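# Set folding table by wall, park cart in bay

## Task

Put the folding table upright on its legs next to the wall, entirely within the blue taped area and not overlapping the tape; move the utility cart into the yellow taped bay so that all four of its wheels sit inside the tape and none rests on it. The coffee table must still be standing upright when the scene ends, and the robot must not tip over or be left leaning. Anything that stays in place only because the robot is holding or pressing it does not count.

## Robot and tools

Robot: a Hello Robot Stretch 4 with one arm. It has an omni-wheel base, a lift that rides up a mast, an arm that telescopes forward, a three-joint wrist (yaw, pitch, roll) and a two-finger gripper. It stands about 1.6 m tall; the base rim lies within 0.23 m of the base origin. Cameras: head_camera, head_left_camera, head_right_camera, wrist_camera. Now and then a loose object may get a short shove from outside.

Frames: the base frame sits on the floor beneath the base centre, x ahead, y to the left, z up. hand_pose is reported in this frame at a point between the open fingertips; its printed value can be somewhat off. The odometry frame equals the base frame as it was when the scene began. Odometry heading runs -3.142 to 3.142, positive to the left, and counts wheel slip as motion.

execute_actions: argument "actions" is a list holding one action or nothing (empty just reports state and pictures). Optional "cameras": list of camera names, or "all"; null or omitted gives all, [] gives none; an unknown name rejects the call. One action may contain "base", "joints" or both, plus optional "pace" and "contact_limits"; alternatively it contains only "end_of_arm". All parts begin together.
- "base": exactly one relative move from where the base last reported itself. {"translate_m": d} drives straight, d in metres, forward positive, -2 to 2. {"strafe_m": d} slides sideways, metres, left positive, -2 to 2. {"rotate_rad": d} spins in place, radians, counter-clockwise (left) positive, -3.2 to 3.2.
- "joints": absolute targets by name, each a single number: lift_m 0 to 1.2 (m); arm_m 0 to 0.55 (m extension); wrist_yaw_rad -1.134 to 4.276 (0 points forward, positive left, 3.14 stowed back, above 3.4 the arm may block it); wrist_pitch_rad -1.117 to 4.259 (0 level, 1.57 pointing down); wrist_roll_rad -1.117 to 4.259 (0 fingers level, positive is clockwise seen from behind); gripper_m -0.038 to 0.141 (fingertip gap in m; below 0 the fingers squeeze each other). Done tolerances: ±0.004 for lift, arm, gripper; ±0.02 yaw and roll; ±0.05 pitch. Joint targets outside range are clipped and reported; any other bad value or key rejects the whole call with no motion.
- "pace": "slow", "default", "fast" or "max". Base top speeds 0.1/0.3/0.4/0.6 m/s and 1/2/3/4 rad/s; with lift above 0.2 these shrink, to 0.3 m/s and 1 rad/s at lift 1.2.
- "contact_limits": {"arm_m": x}, x from 0 (gentlest) to 0.75 (firmest), default 0.5; how hard the arm may push before halting.
- {"end_of_arm": "enable_torque"} re-powers wrist or gripper motors that shut off; they then hold position.
No single action runs past 15 s. A part left out of an action may still be driving toward an earlier target without status showing it. If a call reports a stop, the remaining execute_actions, wait and finished_scene calls in that same reply are skipped.

wait: {"seconds": 0 to 10}; commands nothing, then returns state and pictures like an empty action.

zoom_image: {"camera": name, "region": [x0, y0, x1, y1]} in pixels of that camera's most recent full image, top-left origin, at most 504 by 504.

finished_scene: {"scene": n}; closes the current scene once the last command has been held, reports success, and gives the next scene's task. Irreversible. A reply containing no tool call ends everything.

Results: base_status and joint_status per motion: "done" (for the base, wheels turned the commanded amount even if slipping), "off_target" (resting short, may still push), "contact_stop_at_<key>" (met resistance; that part goes slack, a slack lift may sag, slack wheels may roll), "limit_stop_at_<name>", "time_out", "torque_fault". After a stop the old target is abandoned. "limit_stop_at_tilt": lean above 6 degrees; lift, arm and wheels go slack and ignore commands until it eases. "limit_stop_at_own_body": a joint nearly hit the robot; move it away, and lift/arm may be slack. This is likely when pitch is below -0.2 with roll below -0.4 or above 4. on_its_own lists uncommanded effects; its "held at" is the held target, not the position. lidar_m: 12 distances in metres, 30-degree sectors starting straight ahead and going counter-clockwise (4th left, 7th behind, 10th right); "-" means nothing seen or closer than 0.25 m; sees roughly 0.15 m up to robot height, so table tops show, but glass, thin legs and much behind the robot may be missed. wrist_depth_mm: 7x7 grid of median depths, 100 to 2000 mm, top-left first, "-" when unknown; the robot body appears. turned_by_wheels vs turned_by_imu differing by over about 0.1 rad hints at a collision or slip, and heading error is about their difference. base_tilt in degrees (forward, right positive) carries a fixed bias up to 1.5. motor_effort in percent, bracket shows the peak; readings have fixed offsets and noise. Wheel motors wheel_0..2 positive means turning right.

Gripping: command gripper_m smaller than the object width; smaller squeezes harder and pulls the object in by up to a third of the shortfall. Position and "done" don't prove a hold; a firm squeeze shows in gripper_m effort. Fingertips pressed onto a surface can jam; lift up. A level gripper carrying over about 2 kg, or a wrist forced by base or arm motion, causes torque_fault.

Cautions: to unfold at start, send lift_m 0.4 with wrist_yaw_rad 0 together. Avoid turning or driving with over 1 kg held and arm_m above 0.2, especially fast. Sustained pushing or pulling, high gripper or high contact limit risks tipping. A tilt off its starting value may mean a wheel is on something. Avoid drops, slams, hard hits, hard pushes, knocking the coffee table over, and leaving the robot leaning. Release the objects before finishing. Shorter robot motion time is better.

Each tool is called after "Call:" by a JSON object that holds its "fn" and its "kwargs".

## Session

Call:
{"fn": "execute_actions", "kwargs": {"actions": []}}

Scene clock: 0.00 s.
base_odometry: x=+0.000 y=+0.000 heading=+0.000 (m, m, rad; odometry frame)
turned_by_wheels: +0.000 (rad since the last result)
turned_by_imu: +0.000 (rad since the last result)
base_tilt: forward=-0.4 right=+0.0 (deg)
lidar_m: 0.89 1.05 1.60 1.54 1.56 1.11 1.08 1.11 1.01 0.95 1.00 1.52
base_status: not commanded
joint_positions: lift_m=+0.141 arm_m=+0.000 wrist_yaw_rad=+3.180 wrist_pitch_rad=-0.007 wrist_roll_rad=+0.010 gripper_m=+0.057
joint_status: not commanded
motor_effort: lift_m=+18 arm_m=+0 wrist_yaw_rad=-1 wrist_pitch_rad=-7 wrist_roll_rad=+1 gripper_m=+0 wheel_0=+0 wheel_1=+0 wheel_2=+0 (%)
hand_pose: x=-0.1207 y=+0.0763 z=+0.3218 quat_wxyz=(-0.019, +0.004, +0.005, +1.000) (m; base frame)
wrist_depth_mm: - - 137 1182 1118 1138 1098 / - - 137 1160 1160 1118 1098 / - 110 138 1160 1160 1138 1118 / 145 142 191 1205 1160 1138 1118 / 213 1255 1255 1205 1182 1138 1118 / 214 1078 199 1008 200 1118 1098 / 216 715 759 - 768 732 788
pictures: head_camera, head_left_camera, head_right_camera, wrist_camera
Images, in order (width x height): head_camera 420x560, head_left_camera 420x672, head_right_camera 420x672, wrist_camera 616x392.

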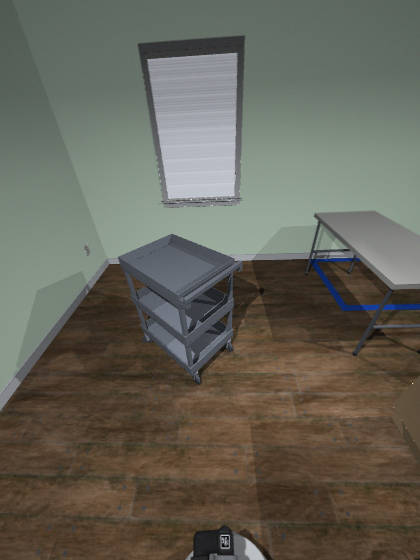

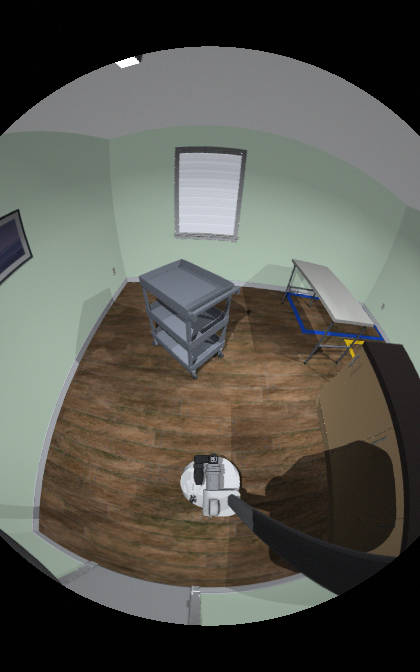

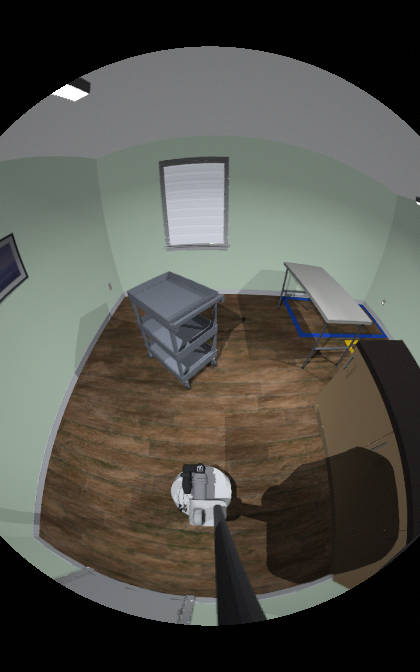

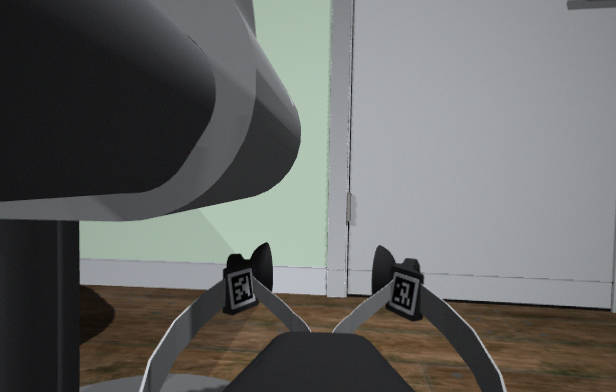

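Let me get a better view.

Call:
{"fn": "execute_actions", "kwargs": {"actions": [{"base":{"strafe_m":-0.45}}], "cameras": []}}

Call:
{"fn": "execute_actions", "kwargs": {"actions": [{"base":{"translate_m":1.1}}], "cameras": []}}

Call:
{"fn": "execute_actions", "kwargs": {"actions": [{"base":{"rotate_rad":-1.2}}], "cameras": ["head_camera","head_left_camera"]}}

Scene clock: 6.33 s.
base_odometry: x=+0.000 y=-0.450 heading=+0.000 (m, m, rad; odometry frame)
turned_by_wheels: +0.000 (rad since the last result)
turned_by_imu: -0.004 (rad since the last result)
base_tilt: forward=-0.5 right=+0.0 (deg)
lidar_m: 1.25 1.07 2.06 1.98 1.52 1.15 1.09 0.73 0.54 0.50 0.54 0.76
base_status: done
joint_positions: lift_m=+0.141 arm_m=+0.000 wrist_yaw_rad=+3.180 wrist_pitch_rad=-0.007 wrist_roll_rad=+0.010 gripper_m=+0.057
joint_status: not commanded
motor_effort: lift_m=+18(18) arm_m=+0(0) wrist_yaw_rad=-2(1) wrist_pitch_rad=-7(6) wrist_roll_rad=-1(0) gripper_m=-2(2) wheel_0=+1(12) wheel_1=-2(13) wheel_2=+0(2) (%)
hand_pose: x=-0.1207 y=+0.0763 z=+0.3218 quat_wxyz=(-0.019, +0.004, +0.005, +1.000) (m; base frame)
wrist_depth_mm: - - 137 1182 1160 1118 1098 / - - 137 1205 1160 1138 1098 / - 110 138 1205 1182 1138 1118 / 145 142 190 1205 1182 1118 1118 / 213 1205 1255 1229 1205 1138 1138 / 215 1078 198 991 200 1118 1138 / 216 715 759 - 778 732 798
pictures: none
No camera images: the call's "cameras" was empty. Leave "cameras" out to get every camera's image.

Scene clock: 11.50 s.
base_odometry: x=+1.100 y=-0.450 heading=+0.000 (m, m, rad; odometry frame)
turned_by_wheels: +0.000 (rad since the last result)
turned_by_imu: -0.001 (rad since the last result)
base_tilt: forward=-0.4 right=+0.1 (deg)
lidar_m: 1.53 1.56 0.31 0.32 0.58 2.28 2.15 0.78 0.66 0.56 0.60 0.82
base_status: done
joint_positions: lift_m=+0.141 arm_m=+0.000 wrist_yaw_rad=+3.180 wrist_pitch_rad=-0.007 wrist_roll_rad=+0.010 gripper_m=+0.057
joint_status: not commanded
motor_effort: lift_m=+18(18) arm_m=+0(0) wrist_yaw_rad=-2(2) wrist_pitch_rad=-6(7) wrist_roll_rad=+1(0) gripper_m=-1(2) wheel_0=+3(11) wheel_1=+5(9) wheel_2=-3(14) (%)
hand_pose: x=-0.1207 y=+0.0763 z=+0.3218 quat_wxyz=(-0.019, +0.004, +0.005, +1.000) (m; base frame)
wrist_depth_mm: - - 137 - - - - / - - 137 - - - - / - 110 138 - - - - / 146 142 190 - - - - / 213 1229 1661 1921 1921 1983 - / 214 1060 198 1008 200 1118 1138 / 216 715 759 - 778 732 788
pictures: none
No camera images: the call's "cameras" was empty. Leave "cameras" out to get every camera's image.

Scene clock: 13.33 s.
base_odometry: x=+1.100 y=-0.450 heading=-1.199 (m, m, rad; odometry frame)
turned_by_wheels: -1.199 (rad since the last result)
turned_by_imu: -1.220 (rad since the last result)
base_tilt: forward=-0.5 right=+0.1 (deg)
lidar_m: 0.59 0.72 1.53 1.53 0.37 0.30 0.46 2.37 2.19 0.91 0.65 0.56
base_status: done
joint_positions: lift_m=+0.141 arm_m=+0.000 wrist_yaw_rad=+3.180 wrist_pitch_rad=-0.007 wrist_roll_rad=+0.010 gripper_m=+0.057
joint_status: not commanded
motor_effort: lift_m=+18(18) arm_m=+0(0) wrist_yaw_rad=-2(2) wrist_pitch_rad=-7(8) wrist_roll_rad=+0(1) gripper_m=-3(2) wheel_0=+5(7) wheel_1=+5(10) wheel_2=+4(12) (%)
hand_pose: x=-0.1207 y=+0.0763 z=+0.3218 quat_wxyz=(-0.019, +0.004, +0.005, +1.000) (m; base frame)
wrist_depth_mm: - - 137 - - 866 355 / - - 137 - 559 407 357 / - 110 138 750 707 676 521 / 145 142 190 - - 1863 1661 / 214 1863 1808 1618 878 917 878 / 214 1078 198 759 200 621 634 / 216 715 759 - 559 379 377
pictures: head_camera, head_left_camera
Images, in order (width x height): head_camera 420x560, head_left_camera 420x672.

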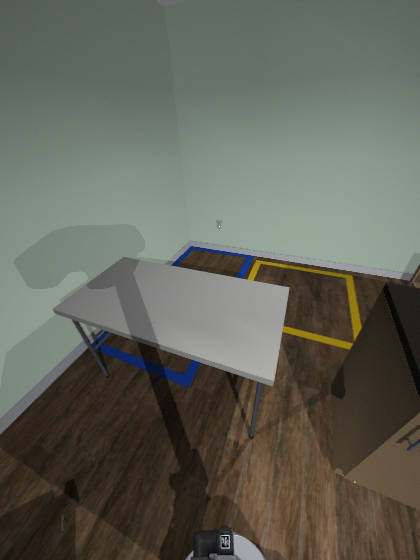

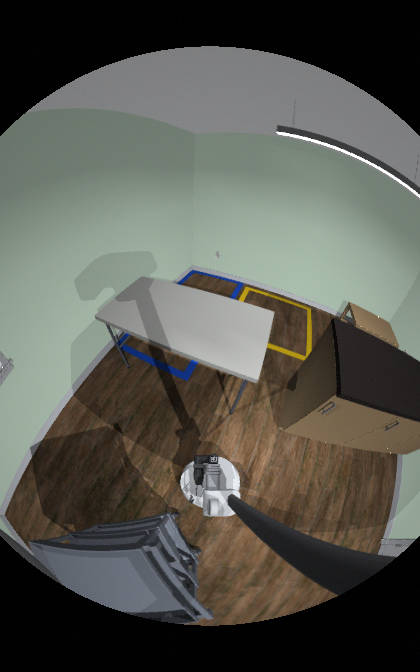

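Call:
{"fn": "execute_actions", "kwargs": {"actions": [{"base":{"rotate_rad":-0.371}}], "cameras": []}}

Call:
{"fn": "execute_actions", "kwargs": {"actions": [{"base":{"strafe_m":0.25}}], "cameras": []}}

Call:
{"fn": "execute_actions", "kwargs": {"actions": [{"base":{"translate_m":1.2},"pace":"slow"}], "cameras": ["head_camera","head_left_camera"]}}

Scene clock: 20.70 s.
base_odometry: x=+1.100 y=-0.450 heading=-1.569 (m, m, rad; odometry frame)
turned_by_wheels: -0.370 (rad since the last result)
turned_by_imu: -0.378 (rad since the last result)
base_tilt: forward=-0.5 right=+0.1 (deg)
lidar_m: 0.56 0.59 0.82 1.54 1.57 0.32 0.34 0.56 2.25 1.99 0.76 0.68
base_status: done
joint_positions: lift_m=+0.141 arm_m=+0.000 wrist_yaw_rad=+3.180 wrist_pitch_rad=-0.007 wrist_roll_rad=+0.010 gripper_m=+0.057
joint_status: not commanded
motor_effort: lift_m=+18(18) arm_m=+0(0) wrist_yaw_rad=-1(1) wrist_pitch_rad=-6(7) wrist_roll_rad=+0(0) gripper_m=-1(1) wheel_0=+3(6) wheel_1=+4(9) wheel_2=+4(13) (%)
hand_pose: x=-0.1207 y=+0.0763 z=+0.3218 quat_wxyz=(-0.019, +0.004, +0.005, +1.000) (m; base frame)
wrist_depth_mm: - - 137 - 866 1983 1921 / - - 137 517 452 580 1921 / - 110 138 554 544 683 1921 / 146 142 191 - - - 1983 / 213 1808 1661 991 891 976 1808 / 215 1078 198 539 199 621 1078 / 216 715 759 - 469 699 798
pictures: none
No camera images: the call's "cameras" was empty. Leave "cameras" out to get every camera's image.

Scene clock: 22.83 s.
base_odometry: x=+1.350 y=-0.449 heading=-1.569 (m, m, rad; odometry frame)
turned_by_wheels: +0.000 (rad since the last result)
turned_by_imu: +0.000 (rad since the last result)
base_tilt: forward=-0.3 right=+0.0 (deg)
lidar_m: 0.56 0.60 0.82 1.28 1.34 0.65 0.34 0.34 2.53 2.00 0.84 0.60
base_status: done
joint_positions: lift_m=+0.141 arm_m=+0.000 wrist_yaw_rad=+3.180 wrist_pitch_rad=-0.007 wrist_roll_rad=+0.010 gripper_m=+0.057
joint_status: not commanded
motor_effort: lift_m=+18(18) arm_m=-1(1) wrist_yaw_rad=-2(1) wrist_pitch_rad=-7(7) wrist_roll_rad=+0(1) gripper_m=-2(1) wheel_0=-2(11) wheel_1=+2(13) wheel_2=+0(0) (%)
hand_pose: x=-0.1207 y=+0.0763 z=+0.3218 quat_wxyz=(-0.019, +0.004, +0.005, +1.000) (m; base frame)
wrist_depth_mm: - - 137 991 991 1983 1921 / - - 137 597 - 1983 1983 / - 110 138 603 798 1983 1921 / 145 142 191 - - - 1983 / 213 878 866 1098 878 1983 1808 / 215 634 198 580 200 1118 1138 / 216 715 492 - 768 732 788
pictures: none
No camera images: the call's "cameras" was empty. Leave "cameras" out to get every camera's image.

action 0: "base": translate_m = 1.2 would last too long for one action: at the pace "slow" translate_m can be at most 0.766 in either direction: name a faster pace, or command the rest in another action

Call:
{"fn": "execute_actions", "kwargs": {"actions": [{"base":{"translate_m":0.3}}], "cameras": []}}

Call:
{"fn": "execute_actions", "kwargs": {"actions": [{"base":{"translate_m":0.75},"pace":"slow"}], "cameras": ["head_camera","head_left_camera"]}}

Scene clock: 28.53 s.
base_odometry: x=+1.350 y=-0.749 heading=-1.568 (m, m, rad; odometry frame)
turned_by_wheels: +0.000 (rad since the last result)
turned_by_imu: -0.002 (rad since the last result)
base_tilt: forward=-0.2 right=+0.1 (deg)
lidar_m: 0.26 0.28 0.41 1.29 1.36 1.12 0.61 0.65 2.54 0.94 0.70 0.27
base_status: done
joint_positions: lift_m=+0.141 arm_m=+0.000 wrist_yaw_rad=+3.180 wrist_pitch_rad=-0.007 wrist_roll_rad=+0.010 gripper_m=+0.057
joint_status: not commanded
motor_effort: lift_m=+18(18) arm_m=-1(1) wrist_yaw_rad=-2(2) wrist_pitch_rad=-8(6) wrist_roll_rad=+1(1) gripper_m=-3(2) wheel_0=+3(7) wheel_1=+5(11) wheel_2=-4(16) (%)
hand_pose: x=-0.1207 y=+0.0763 z=+0.3218 quat_wxyz=(-0.019, +0.004, +0.005, +1.000) (m; base frame)
wrist_depth_mm: - - 137 991 1098 - - / - - 137 1397 - - - / - 110 138 891 1160 - - / 146 142 191 - - - - / 214 1808 946 917 1182 1983 1863 / 215 1060 198 1008 200 1118 1138 / 216 715 759 - 778 732 788
pictures: none
No camera images: the call's "cameras" was empty. Leave "cameras" out to get every camera's image.

Scene clock: 37.30 s.
base_odometry: x=+1.352 y=-1.498 heading=-1.568 (m, m, rad; odometry frame)
turned_by_wheels: +0.000 (rad since the last result)
turned_by_imu: -0.004 (rad since the last result)
base_tilt: forward=-0.5 right=+0.2 (deg)
lidar_m: 0.25 0.25 0.25 0.25 0.25 1.83 1.35 1.70 0.67 0.25 0.25 0.25
base_status: done
joint_positions: lift_m=+0.141 arm_m=+0.000 wrist_yaw_rad=+3.180 wrist_pitch_rad=-0.007 wrist_roll_rad=+0.010 gripper_m=+0.057
joint_status: not commanded
motor_effort: lift_m=+18(18) arm_m=+0(0) wrist_yaw_rad=-1(1) wrist_pitch_rad=-7(6) wrist_roll_rad=+0(0) gripper_m=-2(1) wheel_0=+5(14) wheel_1=+7(8) wheel_2=-14(18) (%)
hand_pose: x=-0.1207 y=+0.0763 z=+0.3218 quat_wxyz=(-0.019, +0.004, +0.005, +1.000) (m; base frame)
wrist_depth_mm: - - 137 - - - - / - - 137 1576 - - - / - 110 138 1576 - - - / 145 142 190 - - - - / 214 1863 1808 1618 1921 1983 1808 / 215 1060 198 1008 200 1098 1138 / 216 715 759 - 778 732 798
pictures: head_camera, head_left_camera
Images, in order (width x height): head_camera 420x560, head_left_camera 420x672.

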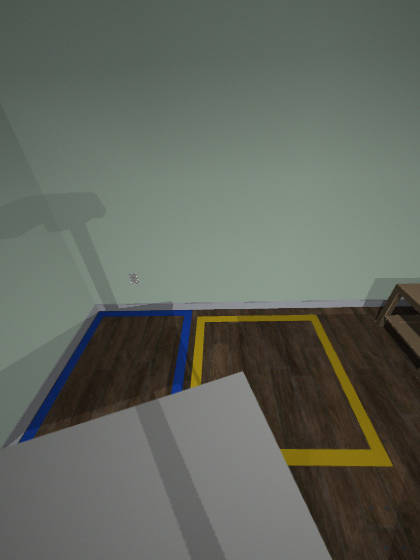

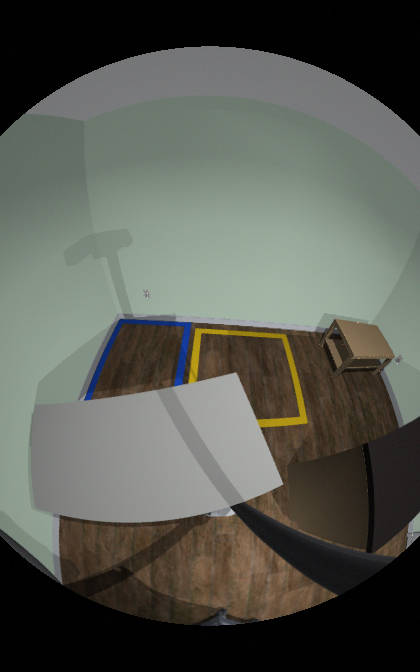

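Rotating. Continue.

Call:
{"fn": "execute_actions", "kwargs": {"actions": [{"base":{"translate_m":0.75},"pace":"slow"}], "cameras": ["head_left_camera"]}}

Scene clock: 48.00 s.
base_odometry: x=+1.354 y=-2.248 heading=-1.568 (m, m, rad; odometry frame)
turned_by_wheels: +0.000 (rad since the last result)
turned_by_imu: -0.003 (rad since the last result)
base_tilt: forward=-0.5 right=+0.0 (deg)
lidar_m: 0.25 0.25 0.25 0.25 0.25 0.25 2.16 0.93 0.94 1.41 0.25 0.25
base_status: done
joint_positions: lift_m=+0.141 arm_m=+0.000 wrist_yaw_rad=+3.180 wrist_pitch_rad=-0.007 wrist_roll_rad=+0.010 gripper_m=+0.057
joint_status: not commanded
motor_effort: lift_m=+18(18) arm_m=-1(1) wrist_yaw_rad=-2(1) wrist_pitch_rad=-6(6) wrist_roll_rad=+0(2) gripper_m=-2(1) wheel_0=+8(11) wheel_1=+7(10) wheel_2=-10(20) (%)
hand_pose: x=-0.1207 y=+0.0763 z=+0.3218 quat_wxyz=(-0.019, +0.004, +0.005, +1.000) (m; base frame)
wrist_depth_mm: - - 137 - - - 809 / - - 137 - - - - / - 110 138 - - - - / 146 142 191 - - - - / 213 1308 1808 1921 1921 1983 1708 / 216 1078 198 991 200 1118 1138 / 216 715 759 - 778 732 788
pictures: head_left_camera
Images, in order (width x height): head_left_camera 420x672.

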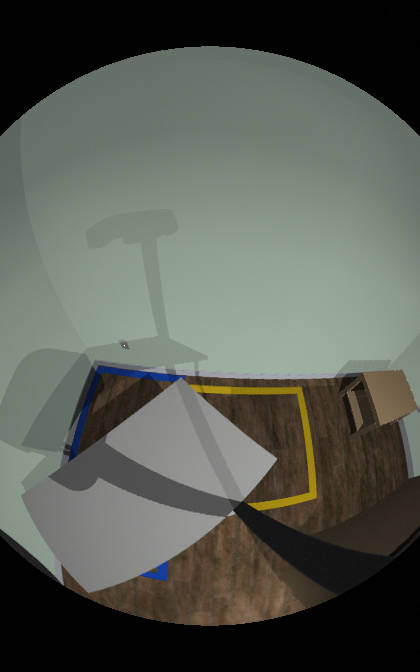

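About 55°. Now push toward +x.

Call:
{"fn": "execute_actions", "kwargs": {"actions": [{"base":{"strafe_m":0.5},"pace":"slow"}], "cameras": []}}

Call:
{"fn": "execute_actions", "kwargs": {"actions": [{"base":{"strafe_m":-1.0}}], "cameras": []}}

Call:
{"fn": "execute_actions", "kwargs": {"actions": [{"base":{"rotate_rad":1.568}}], "cameras": ["head_camera"]}}

Scene clock: 57.20 s.
base_odometry: x=+1.853 y=-2.246 heading=-1.567 (m, m, rad; odometry frame)
turned_by_wheels: +0.001 (rad since the last result)
turned_by_imu: +0.000 (rad since the last result)
base_tilt: forward=-0.5 right=+0.2 (deg)
lidar_m: 0.25 0.25 0.25 0.25 0.25 0.25 0.25 1.62 1.31 1.91 0.26 0.25
base_status: done
joint_positions: lift_m=+0.141 arm_m=+0.000 wrist_yaw_rad=+3.180 wrist_pitch_rad=-0.007 wrist_roll_rad=+0.010 gripper_m=+0.057
joint_status: not commanded
motor_effort: lift_m=+18(18) arm_m=+0(0) wrist_yaw_rad=-1(2) wrist_pitch_rad=-7(7) wrist_roll_rad=+0(1) gripper_m=-1(3) wheel_0=-9(12) wheel_1=+17(16) wheel_2=+0(7) (%)
hand_pose: x=-0.1207 y=+0.0763 z=+0.3218 quat_wxyz=(-0.019, +0.004, +0.005, +1.000) (m; base frame)
wrist_depth_mm: - - 137 - - 1808 1205 / - - 137 - - 1618 1205 / - 110 138 - - 1756 1182 / 145 142 190 - - 1618 1118 / 213 1863 1863 1921 1921 1661 1182 / 215 1078 198 991 200 1042 1060 / 216 707 759 - 778 707 788
pictures: none
No camera images: the call's "cameras" was empty. Leave "cameras" out to get every camera's image.

Scene clock: 61.87 s.
base_odometry: x=+0.854 y=-2.250 heading=-1.568 (m, m, rad; odometry frame)
turned_by_wheels: +0.000 (rad since the last result)
turned_by_imu: -0.007 (rad since the last result)
base_tilt: forward=-0.4 right=+0.1 (deg)
lidar_m: 0.93 1.01 0.73 0.76 1.09 2.56 0.65 0.67 0.93 0.92 0.95 0.98
base_status: done
joint_positions: lift_m=+0.141 arm_m=+0.000 wrist_yaw_rad=+3.180 wrist_pitch_rad=-0.007 wrist_roll_rad=+0.010 gripper_m=+0.057
joint_status: not commanded
motor_effort: lift_m=+18(18) arm_m=+0(0) wrist_yaw_rad=-2(2) wrist_pitch_rad=-7(7) wrist_roll_rad=-1(0) gripper_m=-3(1) wheel_0=+0(12) wheel_1=-4(14) wheel_2=+0(1) (%)
hand_pose: x=-0.1207 y=+0.0763 z=+0.3218 quat_wxyz=(-0.019, +0.004, +0.005, +1.000) (m; base frame)
wrist_depth_mm: - - 137 - - - - / - - 137 - - - - / - 110 138 - - - - / 146 142 191 - - - - / 213 809 798 1921 1921 1983 - / 215 820 198 1025 200 1118 1160 / 216 715 750 - 768 732 798
pictures: none
No camera images: the call's "cameras" was empty. Leave "cameras" out to get every camera's image.

Scene clock: 63.93 s.
base_odometry: x=+0.854 y=-2.250 heading=-0.001 (m, m, rad; odometry frame)
turned_by_wheels: +1.567 (rad since the last result)
turned_by_imu: +1.594 (rad since the last result)
base_tilt: forward=-0.5 right=+0.0 (deg)
lidar_m: 0.78 1.09 2.52 0.68 0.67 0.94 0.91 0.95 1.00 0.94 1.00 0.70
base_status: done
joint_positions: lift_m=+0.141 arm_m=+0.000 wrist_yaw_rad=+3.180 wrist_pitch_rad=-0.007 wrist_roll_rad=+0.010 gripper_m=+0.057
joint_status: not commanded
motor_effort: lift_m=+18(18) arm_m=-1(0) wrist_yaw_rad=-1(2) wrist_pitch_rad=-7(6) wrist_roll_rad=+0(1) gripper_m=-1(1) wheel_0=-5(9) wheel_1=-5(8) wheel_2=-4(9) (%)
hand_pose: x=-0.1207 y=+0.0763 z=+0.3218 quat_wxyz=(-0.019, +0.004, +0.005, +1.000) (m; base frame)
wrist_depth_mm: - - 137 - - 1983 976 / - - 137 - - 1618 976 / - 110 138 - - 1576 976 / 145 142 191 - - 1576 960 / 213 1430 1308 1863 1921 1537 960 / 215 1078 198 1008 200 1098 960 / 216 715 759 - 778 732 788
pictures: head_camera
Images, in order (width x height): head_camera 420x560.

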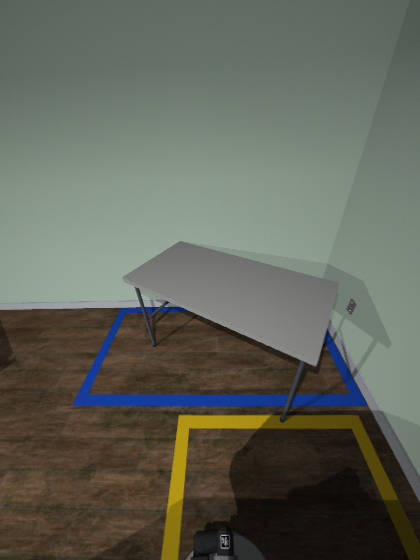

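Call:
{"fn": "execute_actions", "kwargs": {"actions": [{"base":{"strafe_m":-0.4}}], "cameras": []}}

Call:
{"fn": "execute_actions", "kwargs": {"actions": [{"base":{"translate_m":0.75},"pace":"slow"}], "cameras": []}}

Call:
{"fn": "execute_actions", "kwargs": {"actions": [{"base":{"translate_m":-0.75}}], "cameras": ["head_camera","head_left_camera"]}}

Scene clock: 72.13 s.
base_odometry: x=+0.853 y=-2.649 heading=-0.001 (m, m, rad; odometry frame)
turned_by_wheels: +0.000 (rad since the last result)
turned_by_imu: -0.003 (rad since the last result)
base_tilt: forward=-0.4 right=-0.1 (deg)
lidar_m: 0.61 0.79 2.53 1.07 1.10 1.53 0.91 0.81 0.57 0.55 0.57 0.81
base_status: done
joint_positions: lift_m=+0.141 arm_m=+0.000 wrist_yaw_rad=+3.180 wrist_pitch_rad=-0.007 wrist_roll_rad=+0.010 gripper_m=+0.057
joint_status: not commanded
motor_effort: lift_m=+18(18) arm_m=-1(1) wrist_yaw_rad=-2(2) wrist_pitch_rad=-7(8) wrist_roll_rad=+1(2) gripper_m=-3(1) wheel_0=+3(11) wheel_1=-2(11) wheel_2=+0(6) (%)
hand_pose: x=-0.1207 y=+0.0763 z=+0.3218 quat_wxyz=(-0.019, +0.004, +0.005, +1.000) (m; base frame)
wrist_depth_mm: - - 137 - - 1983 1983 / - - 137 - - 1983 1661 / - 110 138 1008 - - 1661 / 146 142 191 - - - 1618 / 213 1160 1138 1336 1499 1983 1537 / 215 1025 198 1008 199 1138 1138 / 216 715 759 - 778 732 788
pictures: none
No camera images: the call's "cameras" was empty. Leave "cameras" out to get every camera's image.

Scene clock: 80.90 s.
base_odometry: x=+1.603 y=-2.650 heading=+0.000 (m, m, rad; odometry frame)
turned_by_wheels: +0.000 (rad since the last result)
turned_by_imu: -0.004 (rad since the last result)
base_tilt: forward=-0.6 right=+0.1 (deg)
lidar_m: 0.25 0.25 0.34 2.57 1.38 1.52 1.66 0.79 0.60 0.56 0.26 0.25
base_status: done
joint_positions: lift_m=+0.141 arm_m=+0.000 wrist_yaw_rad=+3.180 wrist_pitch_rad=-0.007 wrist_roll_rad=+0.010 gripper_m=+0.057
joint_status: not commanded
motor_effort: lift_m=+18(18) arm_m=-1(0) wrist_yaw_rad=-2(2) wrist_pitch_rad=-7(7) wrist_roll_rad=+0(0) gripper_m=-3(2) wheel_0=+8(20) wheel_1=+5(15) wheel_2=-11(24) (%)
hand_pose: x=-0.1207 y=+0.0763 z=+0.3218 quat_wxyz=(-0.019, +0.004, +0.005, +1.000) (m; base frame)
wrist_depth_mm: - - 137 - - - - / - - 137 - - - 1618 / - 110 138 - - - 1618 / 145 142 191 - - - 1618 / 214 1160 1661 1863 1808 1983 1537 / 215 1060 198 991 199 1118 1160 / 216 715 759 - 768 741 798
pictures: none
No camera images: the call's "cameras" was empty. Leave "cameras" out to get every camera's image.

Scene clock: 84.90 s.
base_odometry: x=+0.853 y=-2.649 heading=-0.001 (m, m, rad; odometry frame)
turned_by_wheels: +0.000 (rad since the last result)
turned_by_imu: -0.002 (rad since the last result)
base_tilt: forward=-0.5 right=+0.2 (deg)
lidar_m: 0.85 1.03 2.55 1.05 1.09 1.52 0.89 0.79 0.59 0.54 0.60 0.81
base_status: done
joint_positions: lift_m=+0.141 arm_m=+0.000 wrist_yaw_rad=+3.180 wrist_pitch_rad=-0.007 wrist_roll_rad=+0.010 gripper_m=+0.057
joint_status: not commanded
motor_effort: lift_m=+18(18) arm_m=-1(0) wrist_yaw_rad=-2(1) wrist_pitch_rad=-7(6) wrist_roll_rad=+2(1) gripper_m=-1(2) wheel_0=-2(15) wheel_1=-3(8) wheel_2=+2(13) (%)
hand_pose: x=-0.1207 y=+0.0763 z=+0.3218 quat_wxyz=(-0.019, +0.004, +0.005, +1.000) (m; base frame)
wrist_depth_mm: - - 137 - - 1983 1921 / - - 137 - - 1983 1661 / - 110 138 1025 - - 1661 / 146 142 191 - - - 1618 / 214 1160 1138 1336 1430 1983 1537 / 215 1042 199 1008 200 1118 1160 / 216 715 759 - 778 732 788
pictures: head_camera, head_left_camera
Images, in order (width x height): head_camera 420x560, head_left_camera 420x672.

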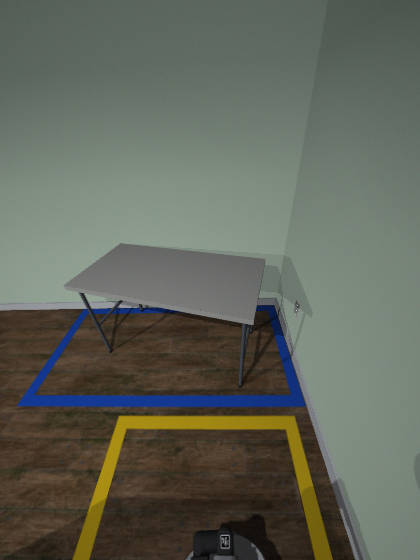

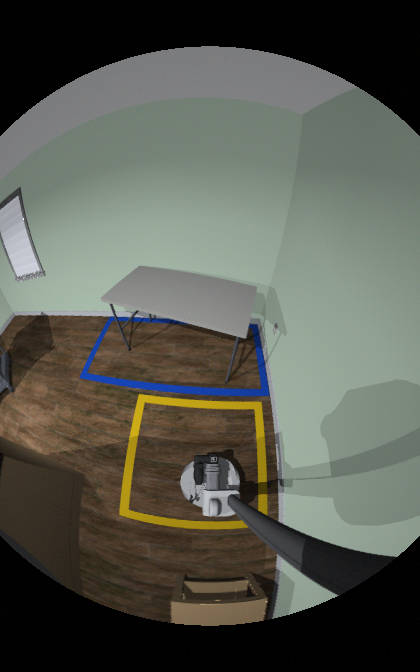

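Call:
{"fn": "execute_actions", "kwargs": {"actions": [{"base":{"strafe_m":-0.12}}], "cameras": []}}

Call:
{"fn": "execute_actions", "kwargs": {"actions": [{"base":{"translate_m":0.6}}], "cameras": []}}

Call:
{"fn": "execute_actions", "kwargs": {"actions": [{"base":{"translate_m":0.25},"pace":"slow"}], "cameras": []}}

Call:
{"fn": "execute_actions", "kwargs": {"actions": [{"base":{"translate_m":-0.85},"joints":{"lift_m":0.4,"wrist_yaw_rad":0,"gripper_m":0.12}}], "cameras": []}}

Call:
{"fn": "execute_actions", "kwargs": {"actions": [{"base":{"strafe_m":0.85}}], "cameras": ["head_camera","wrist_camera"]}}

Scene clock: 94.63 s.
base_odometry: x=+0.853 y=-2.769 heading=-0.001 (m, m, rad; odometry frame)
turned_by_wheels: +0.000 (rad since the last result)
turned_by_imu: -0.002 (rad since the last result)
base_tilt: forward=-0.4 right=+0.3 (deg)
lidar_m: 0.87 1.00 2.53 1.17 1.23 0.95 0.91 0.64 0.45 0.43 0.45 0.66
base_status: done
joint_positions: lift_m=+0.141 arm_m=+0.000 wrist_yaw_rad=+3.180 wrist_pitch_rad=-0.007 wrist_roll_rad=+0.010 gripper_m=+0.057
joint_status: not commanded
motor_effort: lift_m=+18(18) arm_m=+0(1) wrist_yaw_rad=-1(2) wrist_pitch_rad=-6(7) wrist_roll_rad=+0(1) gripper_m=-2(3) wheel_0=+3(11) wheel_1=-2(13) wheel_2=+0(3) (%)
hand_pose: x=-0.1207 y=+0.0763 z=+0.3218 quat_wxyz=(-0.019, +0.004, +0.005, +1.000) (m; base frame)
wrist_depth_mm: - - 137 - - 1983 1863 / - - 137 - - 1983 1863 / - 110 138 1025 - - 1863 / 145 142 191 - - - 1808 / 213 960 1255 1336 1366 - 1756 / 215 917 198 1025 200 1118 1138 / 216 715 759 - 778 732 798
pictures: none
No camera images: the call's "cameras" was empty. Leave "cameras" out to get every camera's image.

Scene clock: 98.10 s.
base_odometry: x=+1.453 y=-2.769 heading=+0.000 (m, m, rad; odometry frame)
turned_by_wheels: +0.000 (rad since the last result)
turned_by_imu: -0.001 (rad since the last result)
base_tilt: forward=-0.4 right=+0.0 (deg)
lidar_m: 0.26 0.32 0.55 2.62 1.39 1.67 1.50 0.64 0.47 0.44 0.47 0.64
base_status: done
joint_positions: lift_m=+0.141 arm_m=+0.000 wrist_yaw_rad=+3.180 wrist_pitch_rad=-0.007 wrist_roll_rad=+0.010 gripper_m=+0.057
joint_status: not commanded
motor_effort: lift_m=+18(18) arm_m=-1(1) wrist_yaw_rad=-2(1) wrist_pitch_rad=-7(6) wrist_roll_rad=+1(1) gripper_m=-2(2) wheel_0=+4(7) wheel_1=+5(7) wheel_2=-3(14) (%)
hand_pose: x=-0.1207 y=+0.0763 z=+0.3218 quat_wxyz=(-0.019, +0.004, +0.005, +1.000) (m; base frame)
wrist_depth_mm: - - 137 - - - - / - - 137 - - - 1808 / - 110 138 1618 - - 1808 / 146 142 191 - - - 1808 / 213 976 1430 1708 1661 1983 1756 / 215 904 198 1008 200 1118 1138 / 216 715 759 - 778 723 798
pictures: none
No camera images: the call's "cameras" was empty. Leave "cameras" out to get every camera's image.

Scene clock: 101.87 s.
base_odometry: x=+1.702 y=-2.769 heading=+0.000 (m, m, rad; odometry frame)
turned_by_wheels: +0.000 (rad since the last result)
turned_by_imu: -0.001 (rad since the last result)
base_tilt: forward=-0.5 right=+0.1 (deg)
lidar_m: 0.25 0.25 0.29 2.68 1.55 1.70 1.75 0.67 0.47 0.44 0.46 0.25
base_status: done
joint_positions: lift_m=+0.141 arm_m=+0.000 wrist_yaw_rad=+3.180 wrist_pitch_rad=-0.007 wrist_roll_rad=+0.010 gripper_m=+0.057
joint_status: not commanded
motor_effort: lift_m=+18(18) arm_m=+0(1) wrist_yaw_rad=-2(2) wrist_pitch_rad=-7(7) wrist_roll_rad=+1(0) gripper_m=-3(0) wheel_0=+7(12) wheel_1=+5(9) wheel_2=-9(11) (%)
hand_pose: x=-0.1207 y=+0.0763 z=+0.3218 quat_wxyz=(-0.019, +0.004, +0.005, +1.000) (m; base frame)
wrist_depth_mm: - - 137 - - - - / - - 137 - - - 1863 / - 110 138 - - - 1808 / 146 142 190 - - - 1808 / 213 976 1430 1921 1863 1983 1661 / 215 917 199 1008 200 1118 1138 / 216 723 759 - 778 741 788
pictures: none
No camera images: the call's "cameras" was empty. Leave "cameras" out to get every camera's image.

Scene clock: 106.20 s.
base_odometry: x=+0.852 y=-2.769 heading=+0.000 (m, m, rad; odometry frame)
turned_by_wheels: +0.000 (rad since the last result)
turned_by_imu: -0.002 (rad since the last result)
base_tilt: forward=-0.5 right=+0.0 (deg)
lidar_m: 0.98 1.10 2.56 1.17 1.22 0.93 0.90 0.61 0.45 0.43 0.47 0.64
base_status: done
joint_positions: lift_m=+0.400 arm_m=+0.000 wrist_yaw_rad=+0.000 wrist_pitch_rad=-0.007 wrist_roll_rad=+0.010 gripper_m=+0.120
joint_status: all done
motor_effort: lift_m=+20(22) arm_m=-1(0) wrist_yaw_rad=-3(9) wrist_pitch_rad=-8(6) wrist_roll_rad=-1(1) gripper_m=-1(2) wheel_0=-2(7) wheel_1=-3(8) wheel_2=+1(9) (%)
hand_pose: x=+0.4594 y=-0.0873 z=+0.5801 quat_wxyz=(+1.000, +0.005, -0.004, +0.000) (m; base frame)
wrist_depth_mm: 1576 1537 1537 1537 1499 917 591 / 1576 1576 1537 1537 1537 917 603 / 1308 1205 1118 1042 1499 904 597 / 1576 1576 1576 1537 1537 891 591 / 1618 1618 1576 1576 1537 820 591 / 1618 1576 1499 1336 1499 715 585 / 1255 1182 1281 - 1308 878 574
pictures: none
No camera images: the call's "cameras" was empty. Leave "cameras" out to get every camera's image.

Scene clock: 110.37 s.
base_odometry: x=+0.853 y=-1.919 heading=+0.000 (m, m, rad; odometry frame)
turned_by_wheels: +0.000 (rad since the last result)
turned_by_imu: +0.002 (rad since the last result)
base_tilt: forward=-0.4 right=+0.0 (deg)
lidar_m: 1.13 1.85 2.02 0.59 0.35 0.47 1.36 1.04 1.31 1.28 1.36 1.13
base_status: done
joint_positions: lift_m=+0.400 arm_m=+0.000 wrist_yaw_rad=+0.000 wrist_pitch_rad=-0.007 wrist_roll_rad=+0.010 gripper_m=+0.120
joint_status: not commanded
motor_effort: lift_m=+19(20) arm_m=+0(1) wrist_yaw_rad=-2(3) wrist_pitch_rad=-6(7) wrist_roll_rad=-1(1) gripper_m=+0(1) wheel_0=-3(9) wheel_1=+1(12) wheel_2=+0(3) (%)
hand_pose: x=+0.4594 y=-0.0874 z=+0.5802 quat_wxyz=(+1.000, +0.005, -0.004, +0.000) (m; base frame)
wrist_depth_mm: 1618 1618 1537 1537 1499 1464 1464 / 1576 1576 1537 1537 1499 1499 1464 / 1618 1576 1576 1499 1537 1464 931 / 1661 1576 1576 1576 1537 1499 1499 / 1661 1618 1576 1576 1537 1537 1464 / 1618 1618 1025 1576 1576 1499 1537 / 1255 1205 1255 - 1281 1255 1308
pictures: head_camera, wrist_camera
Images, in order (width x height): head_camera 420x560, wrist_camera 616x392.

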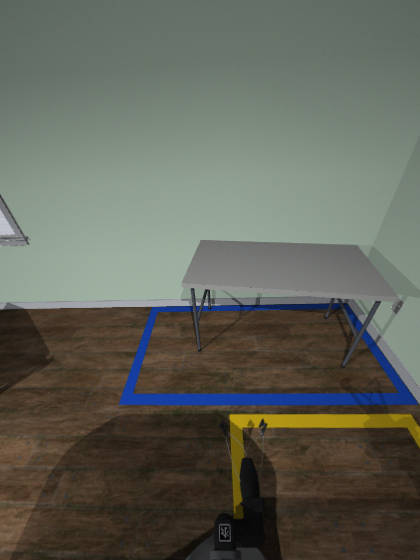

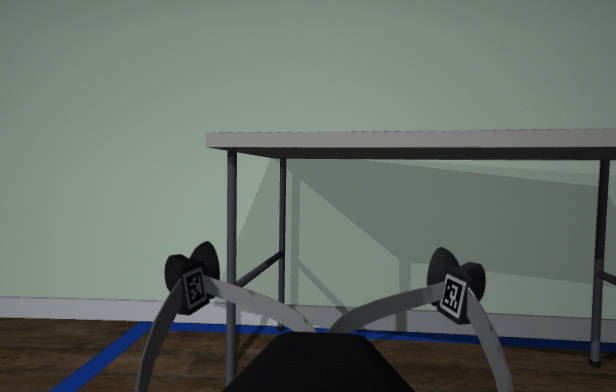

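Call:
{"fn": "execute_actions", "kwargs": {"actions": [{"base":{"strafe_m":0.21}}], "cameras": []}}

Call:
{"fn": "execute_actions", "kwargs": {"actions": [{"base":{"translate_m":0.6}}], "cameras": ["wrist_camera"]}}

Scene clock: 115.90 s.
base_odometry: x=+0.855 y=-1.712 heading=-0.002 (m, m, rad; odometry frame)
turned_by_wheels: -0.001 (rad since the last result)
turned_by_imu: -0.014 (rad since the last result)
base_tilt: forward=-0.4 right=+0.2 (deg)
lidar_m: 1.15 1.83 1.76 0.62 0.25 0.25 0.48 1.15 1.28 1.48 1.45 1.17
base_status: done
joint_positions: lift_m=+0.400 arm_m=+0.000 wrist_yaw_rad=+0.000 wrist_pitch_rad=-0.007 wrist_roll_rad=+0.010 gripper_m=+0.120
joint_status: not commanded
on_its_own: the wheels are slack since a contact_stop
motor_effort: lift_m=+19(19) arm_m=-1(1) wrist_yaw_rad=-3(4) wrist_pitch_rad=-7(8) wrist_roll_rad=+1(0) gripper_m=-1(1) wheel_0=+0(33) wheel_1=+0(22) wheel_2=+0(33) (%)
hand_pose: x=+0.4594 y=-0.0874 z=+0.5802 quat_wxyz=(+1.000, +0.005, -0.004, +0.000) (m; base frame)
wrist_depth_mm: 1576 1576 1537 1499 1499 1499 1464 / 1576 1537 1537 1537 1499 1499 1499 / 1576 1618 1537 1537 1499 1464 1499 / 1618 1618 1576 1576 1537 1537 1499 / 1618 1576 1576 1537 1576 1499 1537 / 1618 1618 1537 1576 1537 1499 1537 / 1281 1182 1255 - 1281 1281 1308
pictures: none
No camera images: the call's "cameras" was empty. Leave "cameras" out to get every camera's image.

Scene clock: 119.40 s.
base_odometry: x=+1.455 y=-1.713 heading=-0.001 (m, m, rad; odometry frame)
turned_by_wheels: +0.000 (rad since the last result)
turned_by_imu: -0.001 (rad since the last result)
base_tilt: forward=-0.5 right=+0.0 (deg)
lidar_m: 0.55 1.22 1.70 1.60 1.88 0.79 0.77 1.67 1.55 1.48 0.70 0.56
base_status: done
joint_positions: lift_m=+0.400 arm_m=+0.000 wrist_yaw_rad=+0.000 wrist_pitch_rad=-0.007 wrist_roll_rad=+0.010 gripper_m=+0.120
joint_status: not commanded
motor_effort: lift_m=+19(19) arm_m=+0(1) wrist_yaw_rad=-2(2) wrist_pitch_rad=-7(7) wrist_roll_rad=+0(0) gripper_m=+1(0) wheel_0=+3(4) wheel_1=+4(6) wheel_2=-2(10) (%)
hand_pose: x=+0.4594 y=-0.0874 z=+0.5802 quat_wxyz=(+1.000, +0.005, -0.004, +0.000) (m; base frame)
wrist_depth_mm: 960 960 946 931 931 917 904 / 976 976 345 332 317 306 296 / 976 960 960 707 683 668 661 / 991 976 960 960 931 931 917 / 1008 976 960 960 960 946 931 / 1008 991 389 960 960 946 931 / 1008 991 991 - 946 960 931
pictures: wrist_camera
Images, in order (width x height): wrist_camera 616x392.

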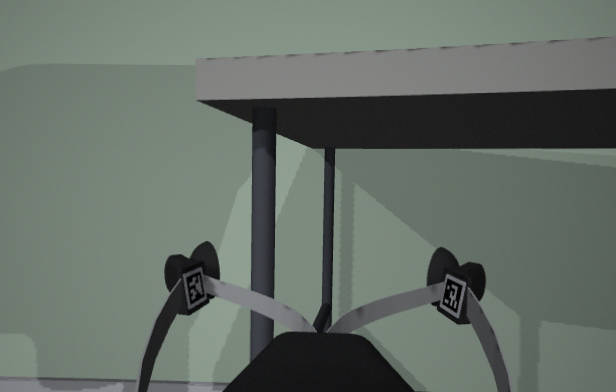

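Call:
{"fn": "execute_actions", "kwargs": {"actions": [{"base":{"strafe_m":0.06},"joints":{"arm_m":0.2}}], "cameras": []}}

Call:
{"fn": "execute_actions", "kwargs": {"actions": [{"joints":{"gripper_m":-0.01}}], "cameras": ["wrist_camera"]}}

Call:
{"fn": "execute_actions", "kwargs": {"actions": [{"base":{"translate_m":-0.17},"pace":"slow"}], "cameras": []}}

Call:
{"fn": "execute_actions", "kwargs": {"actions": [{"joints":{"gripper_m":0.12}}], "cameras": []}}

Call:
{"fn": "execute_actions", "kwargs": {"actions": [{"joints":{"arm_m":0,"lift_m":0.15}}], "cameras": ["head_camera","wrist_camera","head_left_camera"]}}

Scene clock: 127.63 s.
base_odometry: x=+1.455 y=-1.653 heading=-0.001 (m, m, rad; odometry frame)
turned_by_wheels: +0.000 (rad since the last result)
turned_by_imu: -0.001 (rad since the last result)
base_tilt: forward=-0.4 right=+0.1 (deg)
lidar_m: 0.56 1.21 1.68 1.53 1.83 0.77 0.76 1.69 1.62 1.54 0.72 0.57
base_status: done
joint_positions: lift_m=+0.400 arm_m=+0.199 wrist_yaw_rad=+0.000 wrist_pitch_rad=-0.007 wrist_roll_rad=+0.010 gripper_m=+0.120
joint_status: all done
motor_effort: lift_m=+19(19) arm_m=+7(8) wrist_yaw_rad=-2(1) wrist_pitch_rad=-7(7) wrist_roll_rad=+1(1) gripper_m=-1(0) wheel_0=-1(11) wheel_1=+3(14) wheel_2=+0(4) (%)
hand_pose: x=+0.6582 y=-0.0874 z=+0.5802 quat_wxyz=(+1.000, +0.005, -0.004, +0.000) (m; base frame)
wrist_depth_mm: 768 750 195 177 177 176 176 / 768 768 750 185 283 281 279 / 788 768 750 186 683 691 715 / 778 768 759 186 750 732 732 / 788 778 768 187 750 741 732 / 798 788 768 185 759 741 741 / 798 788 788 - 759 759 750
pictures: none
No camera images: the call's "cameras" was empty. Leave "cameras" out to get every camera's image.

Scene clock: 129.77 s.
base_odometry: x=+1.455 y=-1.653 heading=-0.001 (m, m, rad; odometry frame)
turned_by_wheels: +0.000 (rad since the last result)
turned_by_imu: -0.001 (rad since the last result)
base_tilt: forward=-0.6 right=-0.1 (deg)
lidar_m: 0.57 1.23 1.68 1.52 1.81 0.77 0.77 1.69 1.61 1.55 0.72 0.58
base_status: not commanded
joint_positions: lift_m=+0.400 arm_m=+0.200 wrist_yaw_rad=+0.006 wrist_pitch_rad=-0.007 wrist_roll_rad=+0.010 gripper_m=-0.010
joint_status: all done
on_its_own: wrist_yaw_rad is at rest, and its effort (-19) is outside its rest range (-13 to +13)
motor_effort: lift_m=+19(19) arm_m=+2(7) wrist_yaw_rad=-19(20) wrist_pitch_rad=-7(7) wrist_roll_rad=+0(1) gripper_m=-10(12) wheel_0=-2(1) wheel_1=+3(3) wheel_2=+1(1) (%)
hand_pose: x=+0.6596 y=-0.0857 z=+0.5802 quat_wxyz=(+1.000, +0.005, -0.004, +0.003) (m; base frame)
wrist_depth_mm: 768 750 193 174 176 175 175 / 778 759 750 181 282 279 278 / 778 768 759 183 699 683 715 / 788 778 759 187 741 732 732 / 788 778 768 194 750 741 732 / 809 788 186 182 187 750 723 / 809 788 778 - 759 750 741
pictures: wrist_camera
Images, in order (width x height): wrist_camera 616x392.

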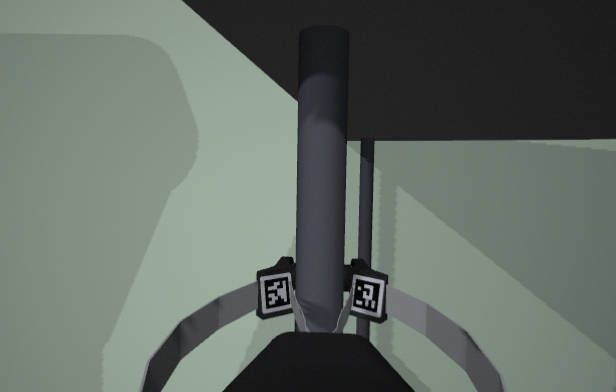

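Scene clock: 132.77 s.
base_odometry: x=+1.285 y=-1.653 heading=-0.002 (m, m, rad; odometry frame)
turned_by_wheels: -0.001 (rad since the last result)
turned_by_imu: -0.001 (rad since the last result)
base_tilt: forward=-0.4 right=+0.0 (deg)
lidar_m: 0.57 1.41 1.91 1.54 0.85 0.59 0.60 1.54 1.58 1.54 0.82 0.57
base_status: done
joint_positions: lift_m=+0.400 arm_m=+0.200 wrist_yaw_rad=+0.001 wrist_pitch_rad=-0.007 wrist_roll_rad=+0.010 gripper_m=-0.010
joint_status: not commanded
motor_effort: lift_m=+19(19) arm_m=+2(2) wrist_yaw_rad=-5(19) wrist_pitch_rad=-7(8) wrist_roll_rad=+1(0) gripper_m=-10(12) wheel_0=-10(11) wheel_1=-8(10) wheel_2=+10(14) (%)
hand_pose: x=+0.6592 y=-0.0871 z=+0.5802 quat_wxyz=(+1.000, +0.005, -0.004, +0.001) (m; base frame)
wrist_depth_mm: 931 931 904 175 176 175 175 / 931 917 917 180 281 278 277 / 960 946 931 181 707 683 668 / 960 946 931 182 904 891 891 / 960 960 946 183 904 904 904 / 960 976 946 184 189 917 917 / 991 976 946 - 931 917 917
pictures: none
No camera images: the call's "cameras" was empty. Leave "cameras" out to get every camera's image.

Scene clock: 134.90 s.
base_odometry: x=+1.285 y=-1.653 heading=-0.001 (m, m, rad; odometry frame)
turned_by_wheels: +0.000 (rad since the last result)
turned_by_imu: +0.000 (rad since the last result)
base_tilt: forward=-0.4 right=+0.1 (deg)
lidar_m: 0.57 1.41 1.92 1.53 0.85 0.60 0.59 1.54 1.62 1.55 0.80 0.59
base_status: not commanded
joint_positions: lift_m=+0.400 arm_m=+0.200 wrist_yaw_rad=-0.001 wrist_pitch_rad=-0.007 wrist_roll_rad=+0.010 gripper_m=+0.120
joint_status: all done
motor_effort: lift_m=+19(19) arm_m=+1(2) wrist_yaw_rad=+0(2) wrist_pitch_rad=-7(7) wrist_roll_rad=+0(0) gripper_m=-1(12) wheel_0=-6(10) wheel_1=-6(8) wheel_2=+7(10) (%)
hand_pose: x=+0.6591 y=-0.0876 z=+0.5802 quat_wxyz=(+1.000, +0.005, -0.004, +0.000) (m; base frame)
wrist_depth_mm: 946 917 917 174 177 176 176 / 946 931 917 182 283 281 278 / 946 931 917 183 715 691 683 / 960 946 931 184 917 904 891 / 960 946 946 185 917 904 891 / 960 960 931 181 931 917 904 / 976 960 960 - 946 917 917
pictures: none
No camera images: the call's "cameras" was empty. Leave "cameras" out to get every camera's image.

Scene clock: 137.00 s.
base_odometry: x=+1.285 y=-1.653 heading=-0.001 (m, m, rad; odometry frame)
turned_by_wheels: +0.000 (rad since the last result)
turned_by_imu: -0.001 (rad since the last result)
base_tilt: forward=-0.4 right=+0.0 (deg)
lidar_m: 0.57 1.38 1.88 1.51 0.82 0.59 0.58 1.56 1.60 1.53 0.80 0.59
base_status: not commanded
joint_positions: lift_m=+0.150 arm_m=+0.001 wrist_yaw_rad=+0.000 wrist_pitch_rad=-0.007 wrist_roll_rad=+0.010 gripper_m=+0.120
joint_status: all done
motor_effort: lift_m=+15(19) arm_m=-7(7) wrist_yaw_rad=-1(0) wrist_pitch_rad=-8(7) wrist_roll_rad=-1(1) gripper_m=+0(1) wheel_0=-5(6) wheel_1=-5(6) wheel_2=+7(7) (%)
hand_pose: x=+0.4606 y=-0.0874 z=+0.3305 quat_wxyz=(+1.000, +0.005, -0.004, +0.000) (m; base frame)
wrist_depth_mm: 1118 1118 1118 1098 798 809 809 / 1160 1118 1118 1098 1118 1098 1078 / 1160 1138 1138 1098 1098 1078 1078 / 1160 1160 1118 1098 1118 1098 1098 / 1160 1138 1138 1138 1118 1118 1078 / 1078 1078 931 387 946 960 1098 / 759 723 759 - 788 759 798
pictures: head_camera, head_left_camera, wrist_camera
Images, in order (width x height): head_camera 420x560, head_left_camera 420x672, wrist_camera 616x392.

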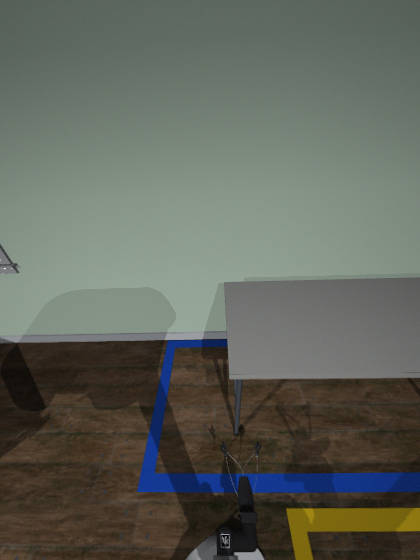

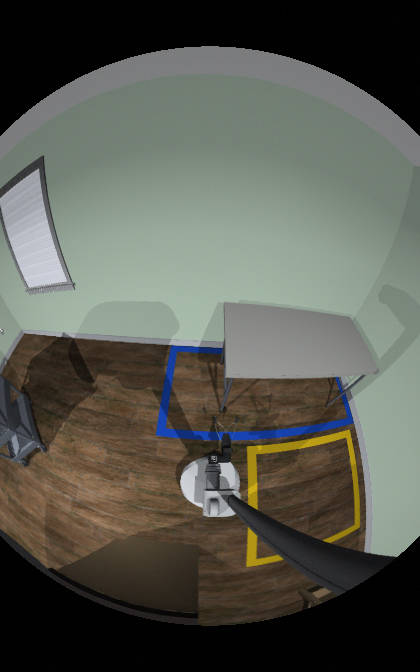

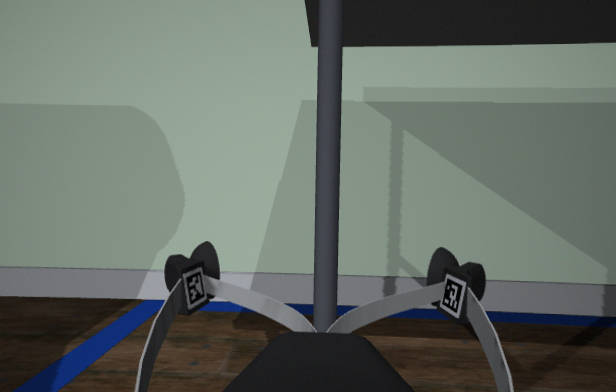

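Call:
{"fn": "execute_actions", "kwargs": {"actions": [{"base":{"rotate_rad":1.571},"joints":{"lift_m":0.5}}], "cameras": []}}

Call:
{"fn": "execute_actions", "kwargs": {"actions": [{"base":{"translate_m":0.8}}], "cameras": ["head_camera","wrist_camera"]}}

Scene clock: 145.23 s.
base_odometry: x=+1.285 y=-1.652 heading=+1.569 (m, m, rad; odometry frame)
turned_by_wheels: +1.570 (rad since the last result)
turned_by_imu: +1.596 (rad since the last result)
base_tilt: forward=-0.3 right=+0.3 (deg)
lidar_m: 1.50 0.83 0.60 0.58 1.54 1.63 1.55 0.82 0.58 0.56 1.40 1.92
base_status: done
joint_positions: lift_m=+0.500 arm_m=+0.001 wrist_yaw_rad=+0.000 wrist_pitch_rad=-0.007 wrist_roll_rad=+0.010 gripper_m=+0.120
joint_status: all done
motor_effort: lift_m=+20(20) arm_m=-7(6) wrist_yaw_rad=-2(1) wrist_pitch_rad=-7(7) wrist_roll_rad=-1(0) gripper_m=-1(0) wheel_0=-5(8) wheel_1=-4(10) wheel_2=-4(15) (%)
hand_pose: x=+0.4606 y=-0.0874 z=+0.6801 quat_wxyz=(+1.000, +0.005, -0.004, +0.000) (m; base frame)
wrist_depth_mm: - - - - - - - / - - - - - - 1983 / - - - - - - 1983 / - - - - - - 1983 / - - 1661 1576 - - 1983 / - - 1537 1576 1808 1808 1863 / 1464 1366 1464 - 1499 1430 1537
pictures: none
No camera images: the call's "cameras" was empty. Leave "cameras" out to get every camera's image.

Scene clock: 149.40 s.
base_odometry: x=+1.287 y=-0.853 heading=+1.569 (m, m, rad; odometry frame)
turned_by_wheels: +0.000 (rad since the last result)
turned_by_imu: -0.001 (rad since the last result)
base_tilt: forward=-0.5 right=+0.0 (deg)
lidar_m: 0.71 0.89 2.50 0.59 0.60 0.85 2.34 1.04 1.20 1.34 1.40 1.20
base_status: done
joint_positions: lift_m=+0.500 arm_m=+0.001 wrist_yaw_rad=+0.000 wrist_pitch_rad=-0.007 wrist_roll_rad=+0.010 gripper_m=+0.120
joint_status: not commanded
motor_effort: lift_m=+19(20) arm_m=-6(7) wrist_yaw_rad=-2(2) wrist_pitch_rad=-8(8) wrist_roll_rad=+0(0) gripper_m=+1(1) wheel_0=+4(5) wheel_1=+3(6) wheel_2=-3(17) (%)
hand_pose: x=+0.4605 y=-0.0874 z=+0.6802 quat_wxyz=(+1.000, +0.005, -0.004, +0.000) (m; base frame)
wrist_depth_mm: - - - - - - - / - - 559 - - - 1983 / - 759 559 654 878 - 1983 / - - - - - - 1983 / - - 554 1182 1060 - 1983 / - 820 549 654 831 1863 1863 / 1464 1366 574 - 991 1464 1537
pictures: head_camera, wrist_camera
Images, in order (width x height): head_camera 420x560, wrist_camera 616x392.

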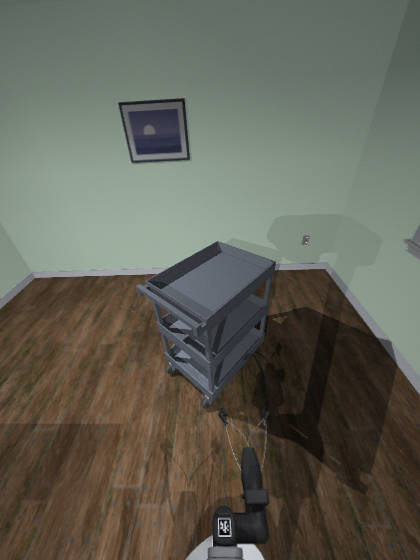

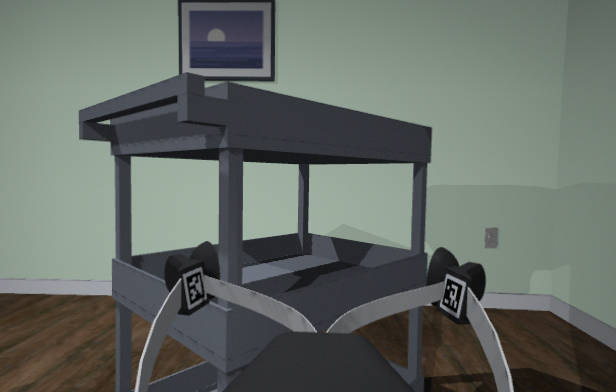

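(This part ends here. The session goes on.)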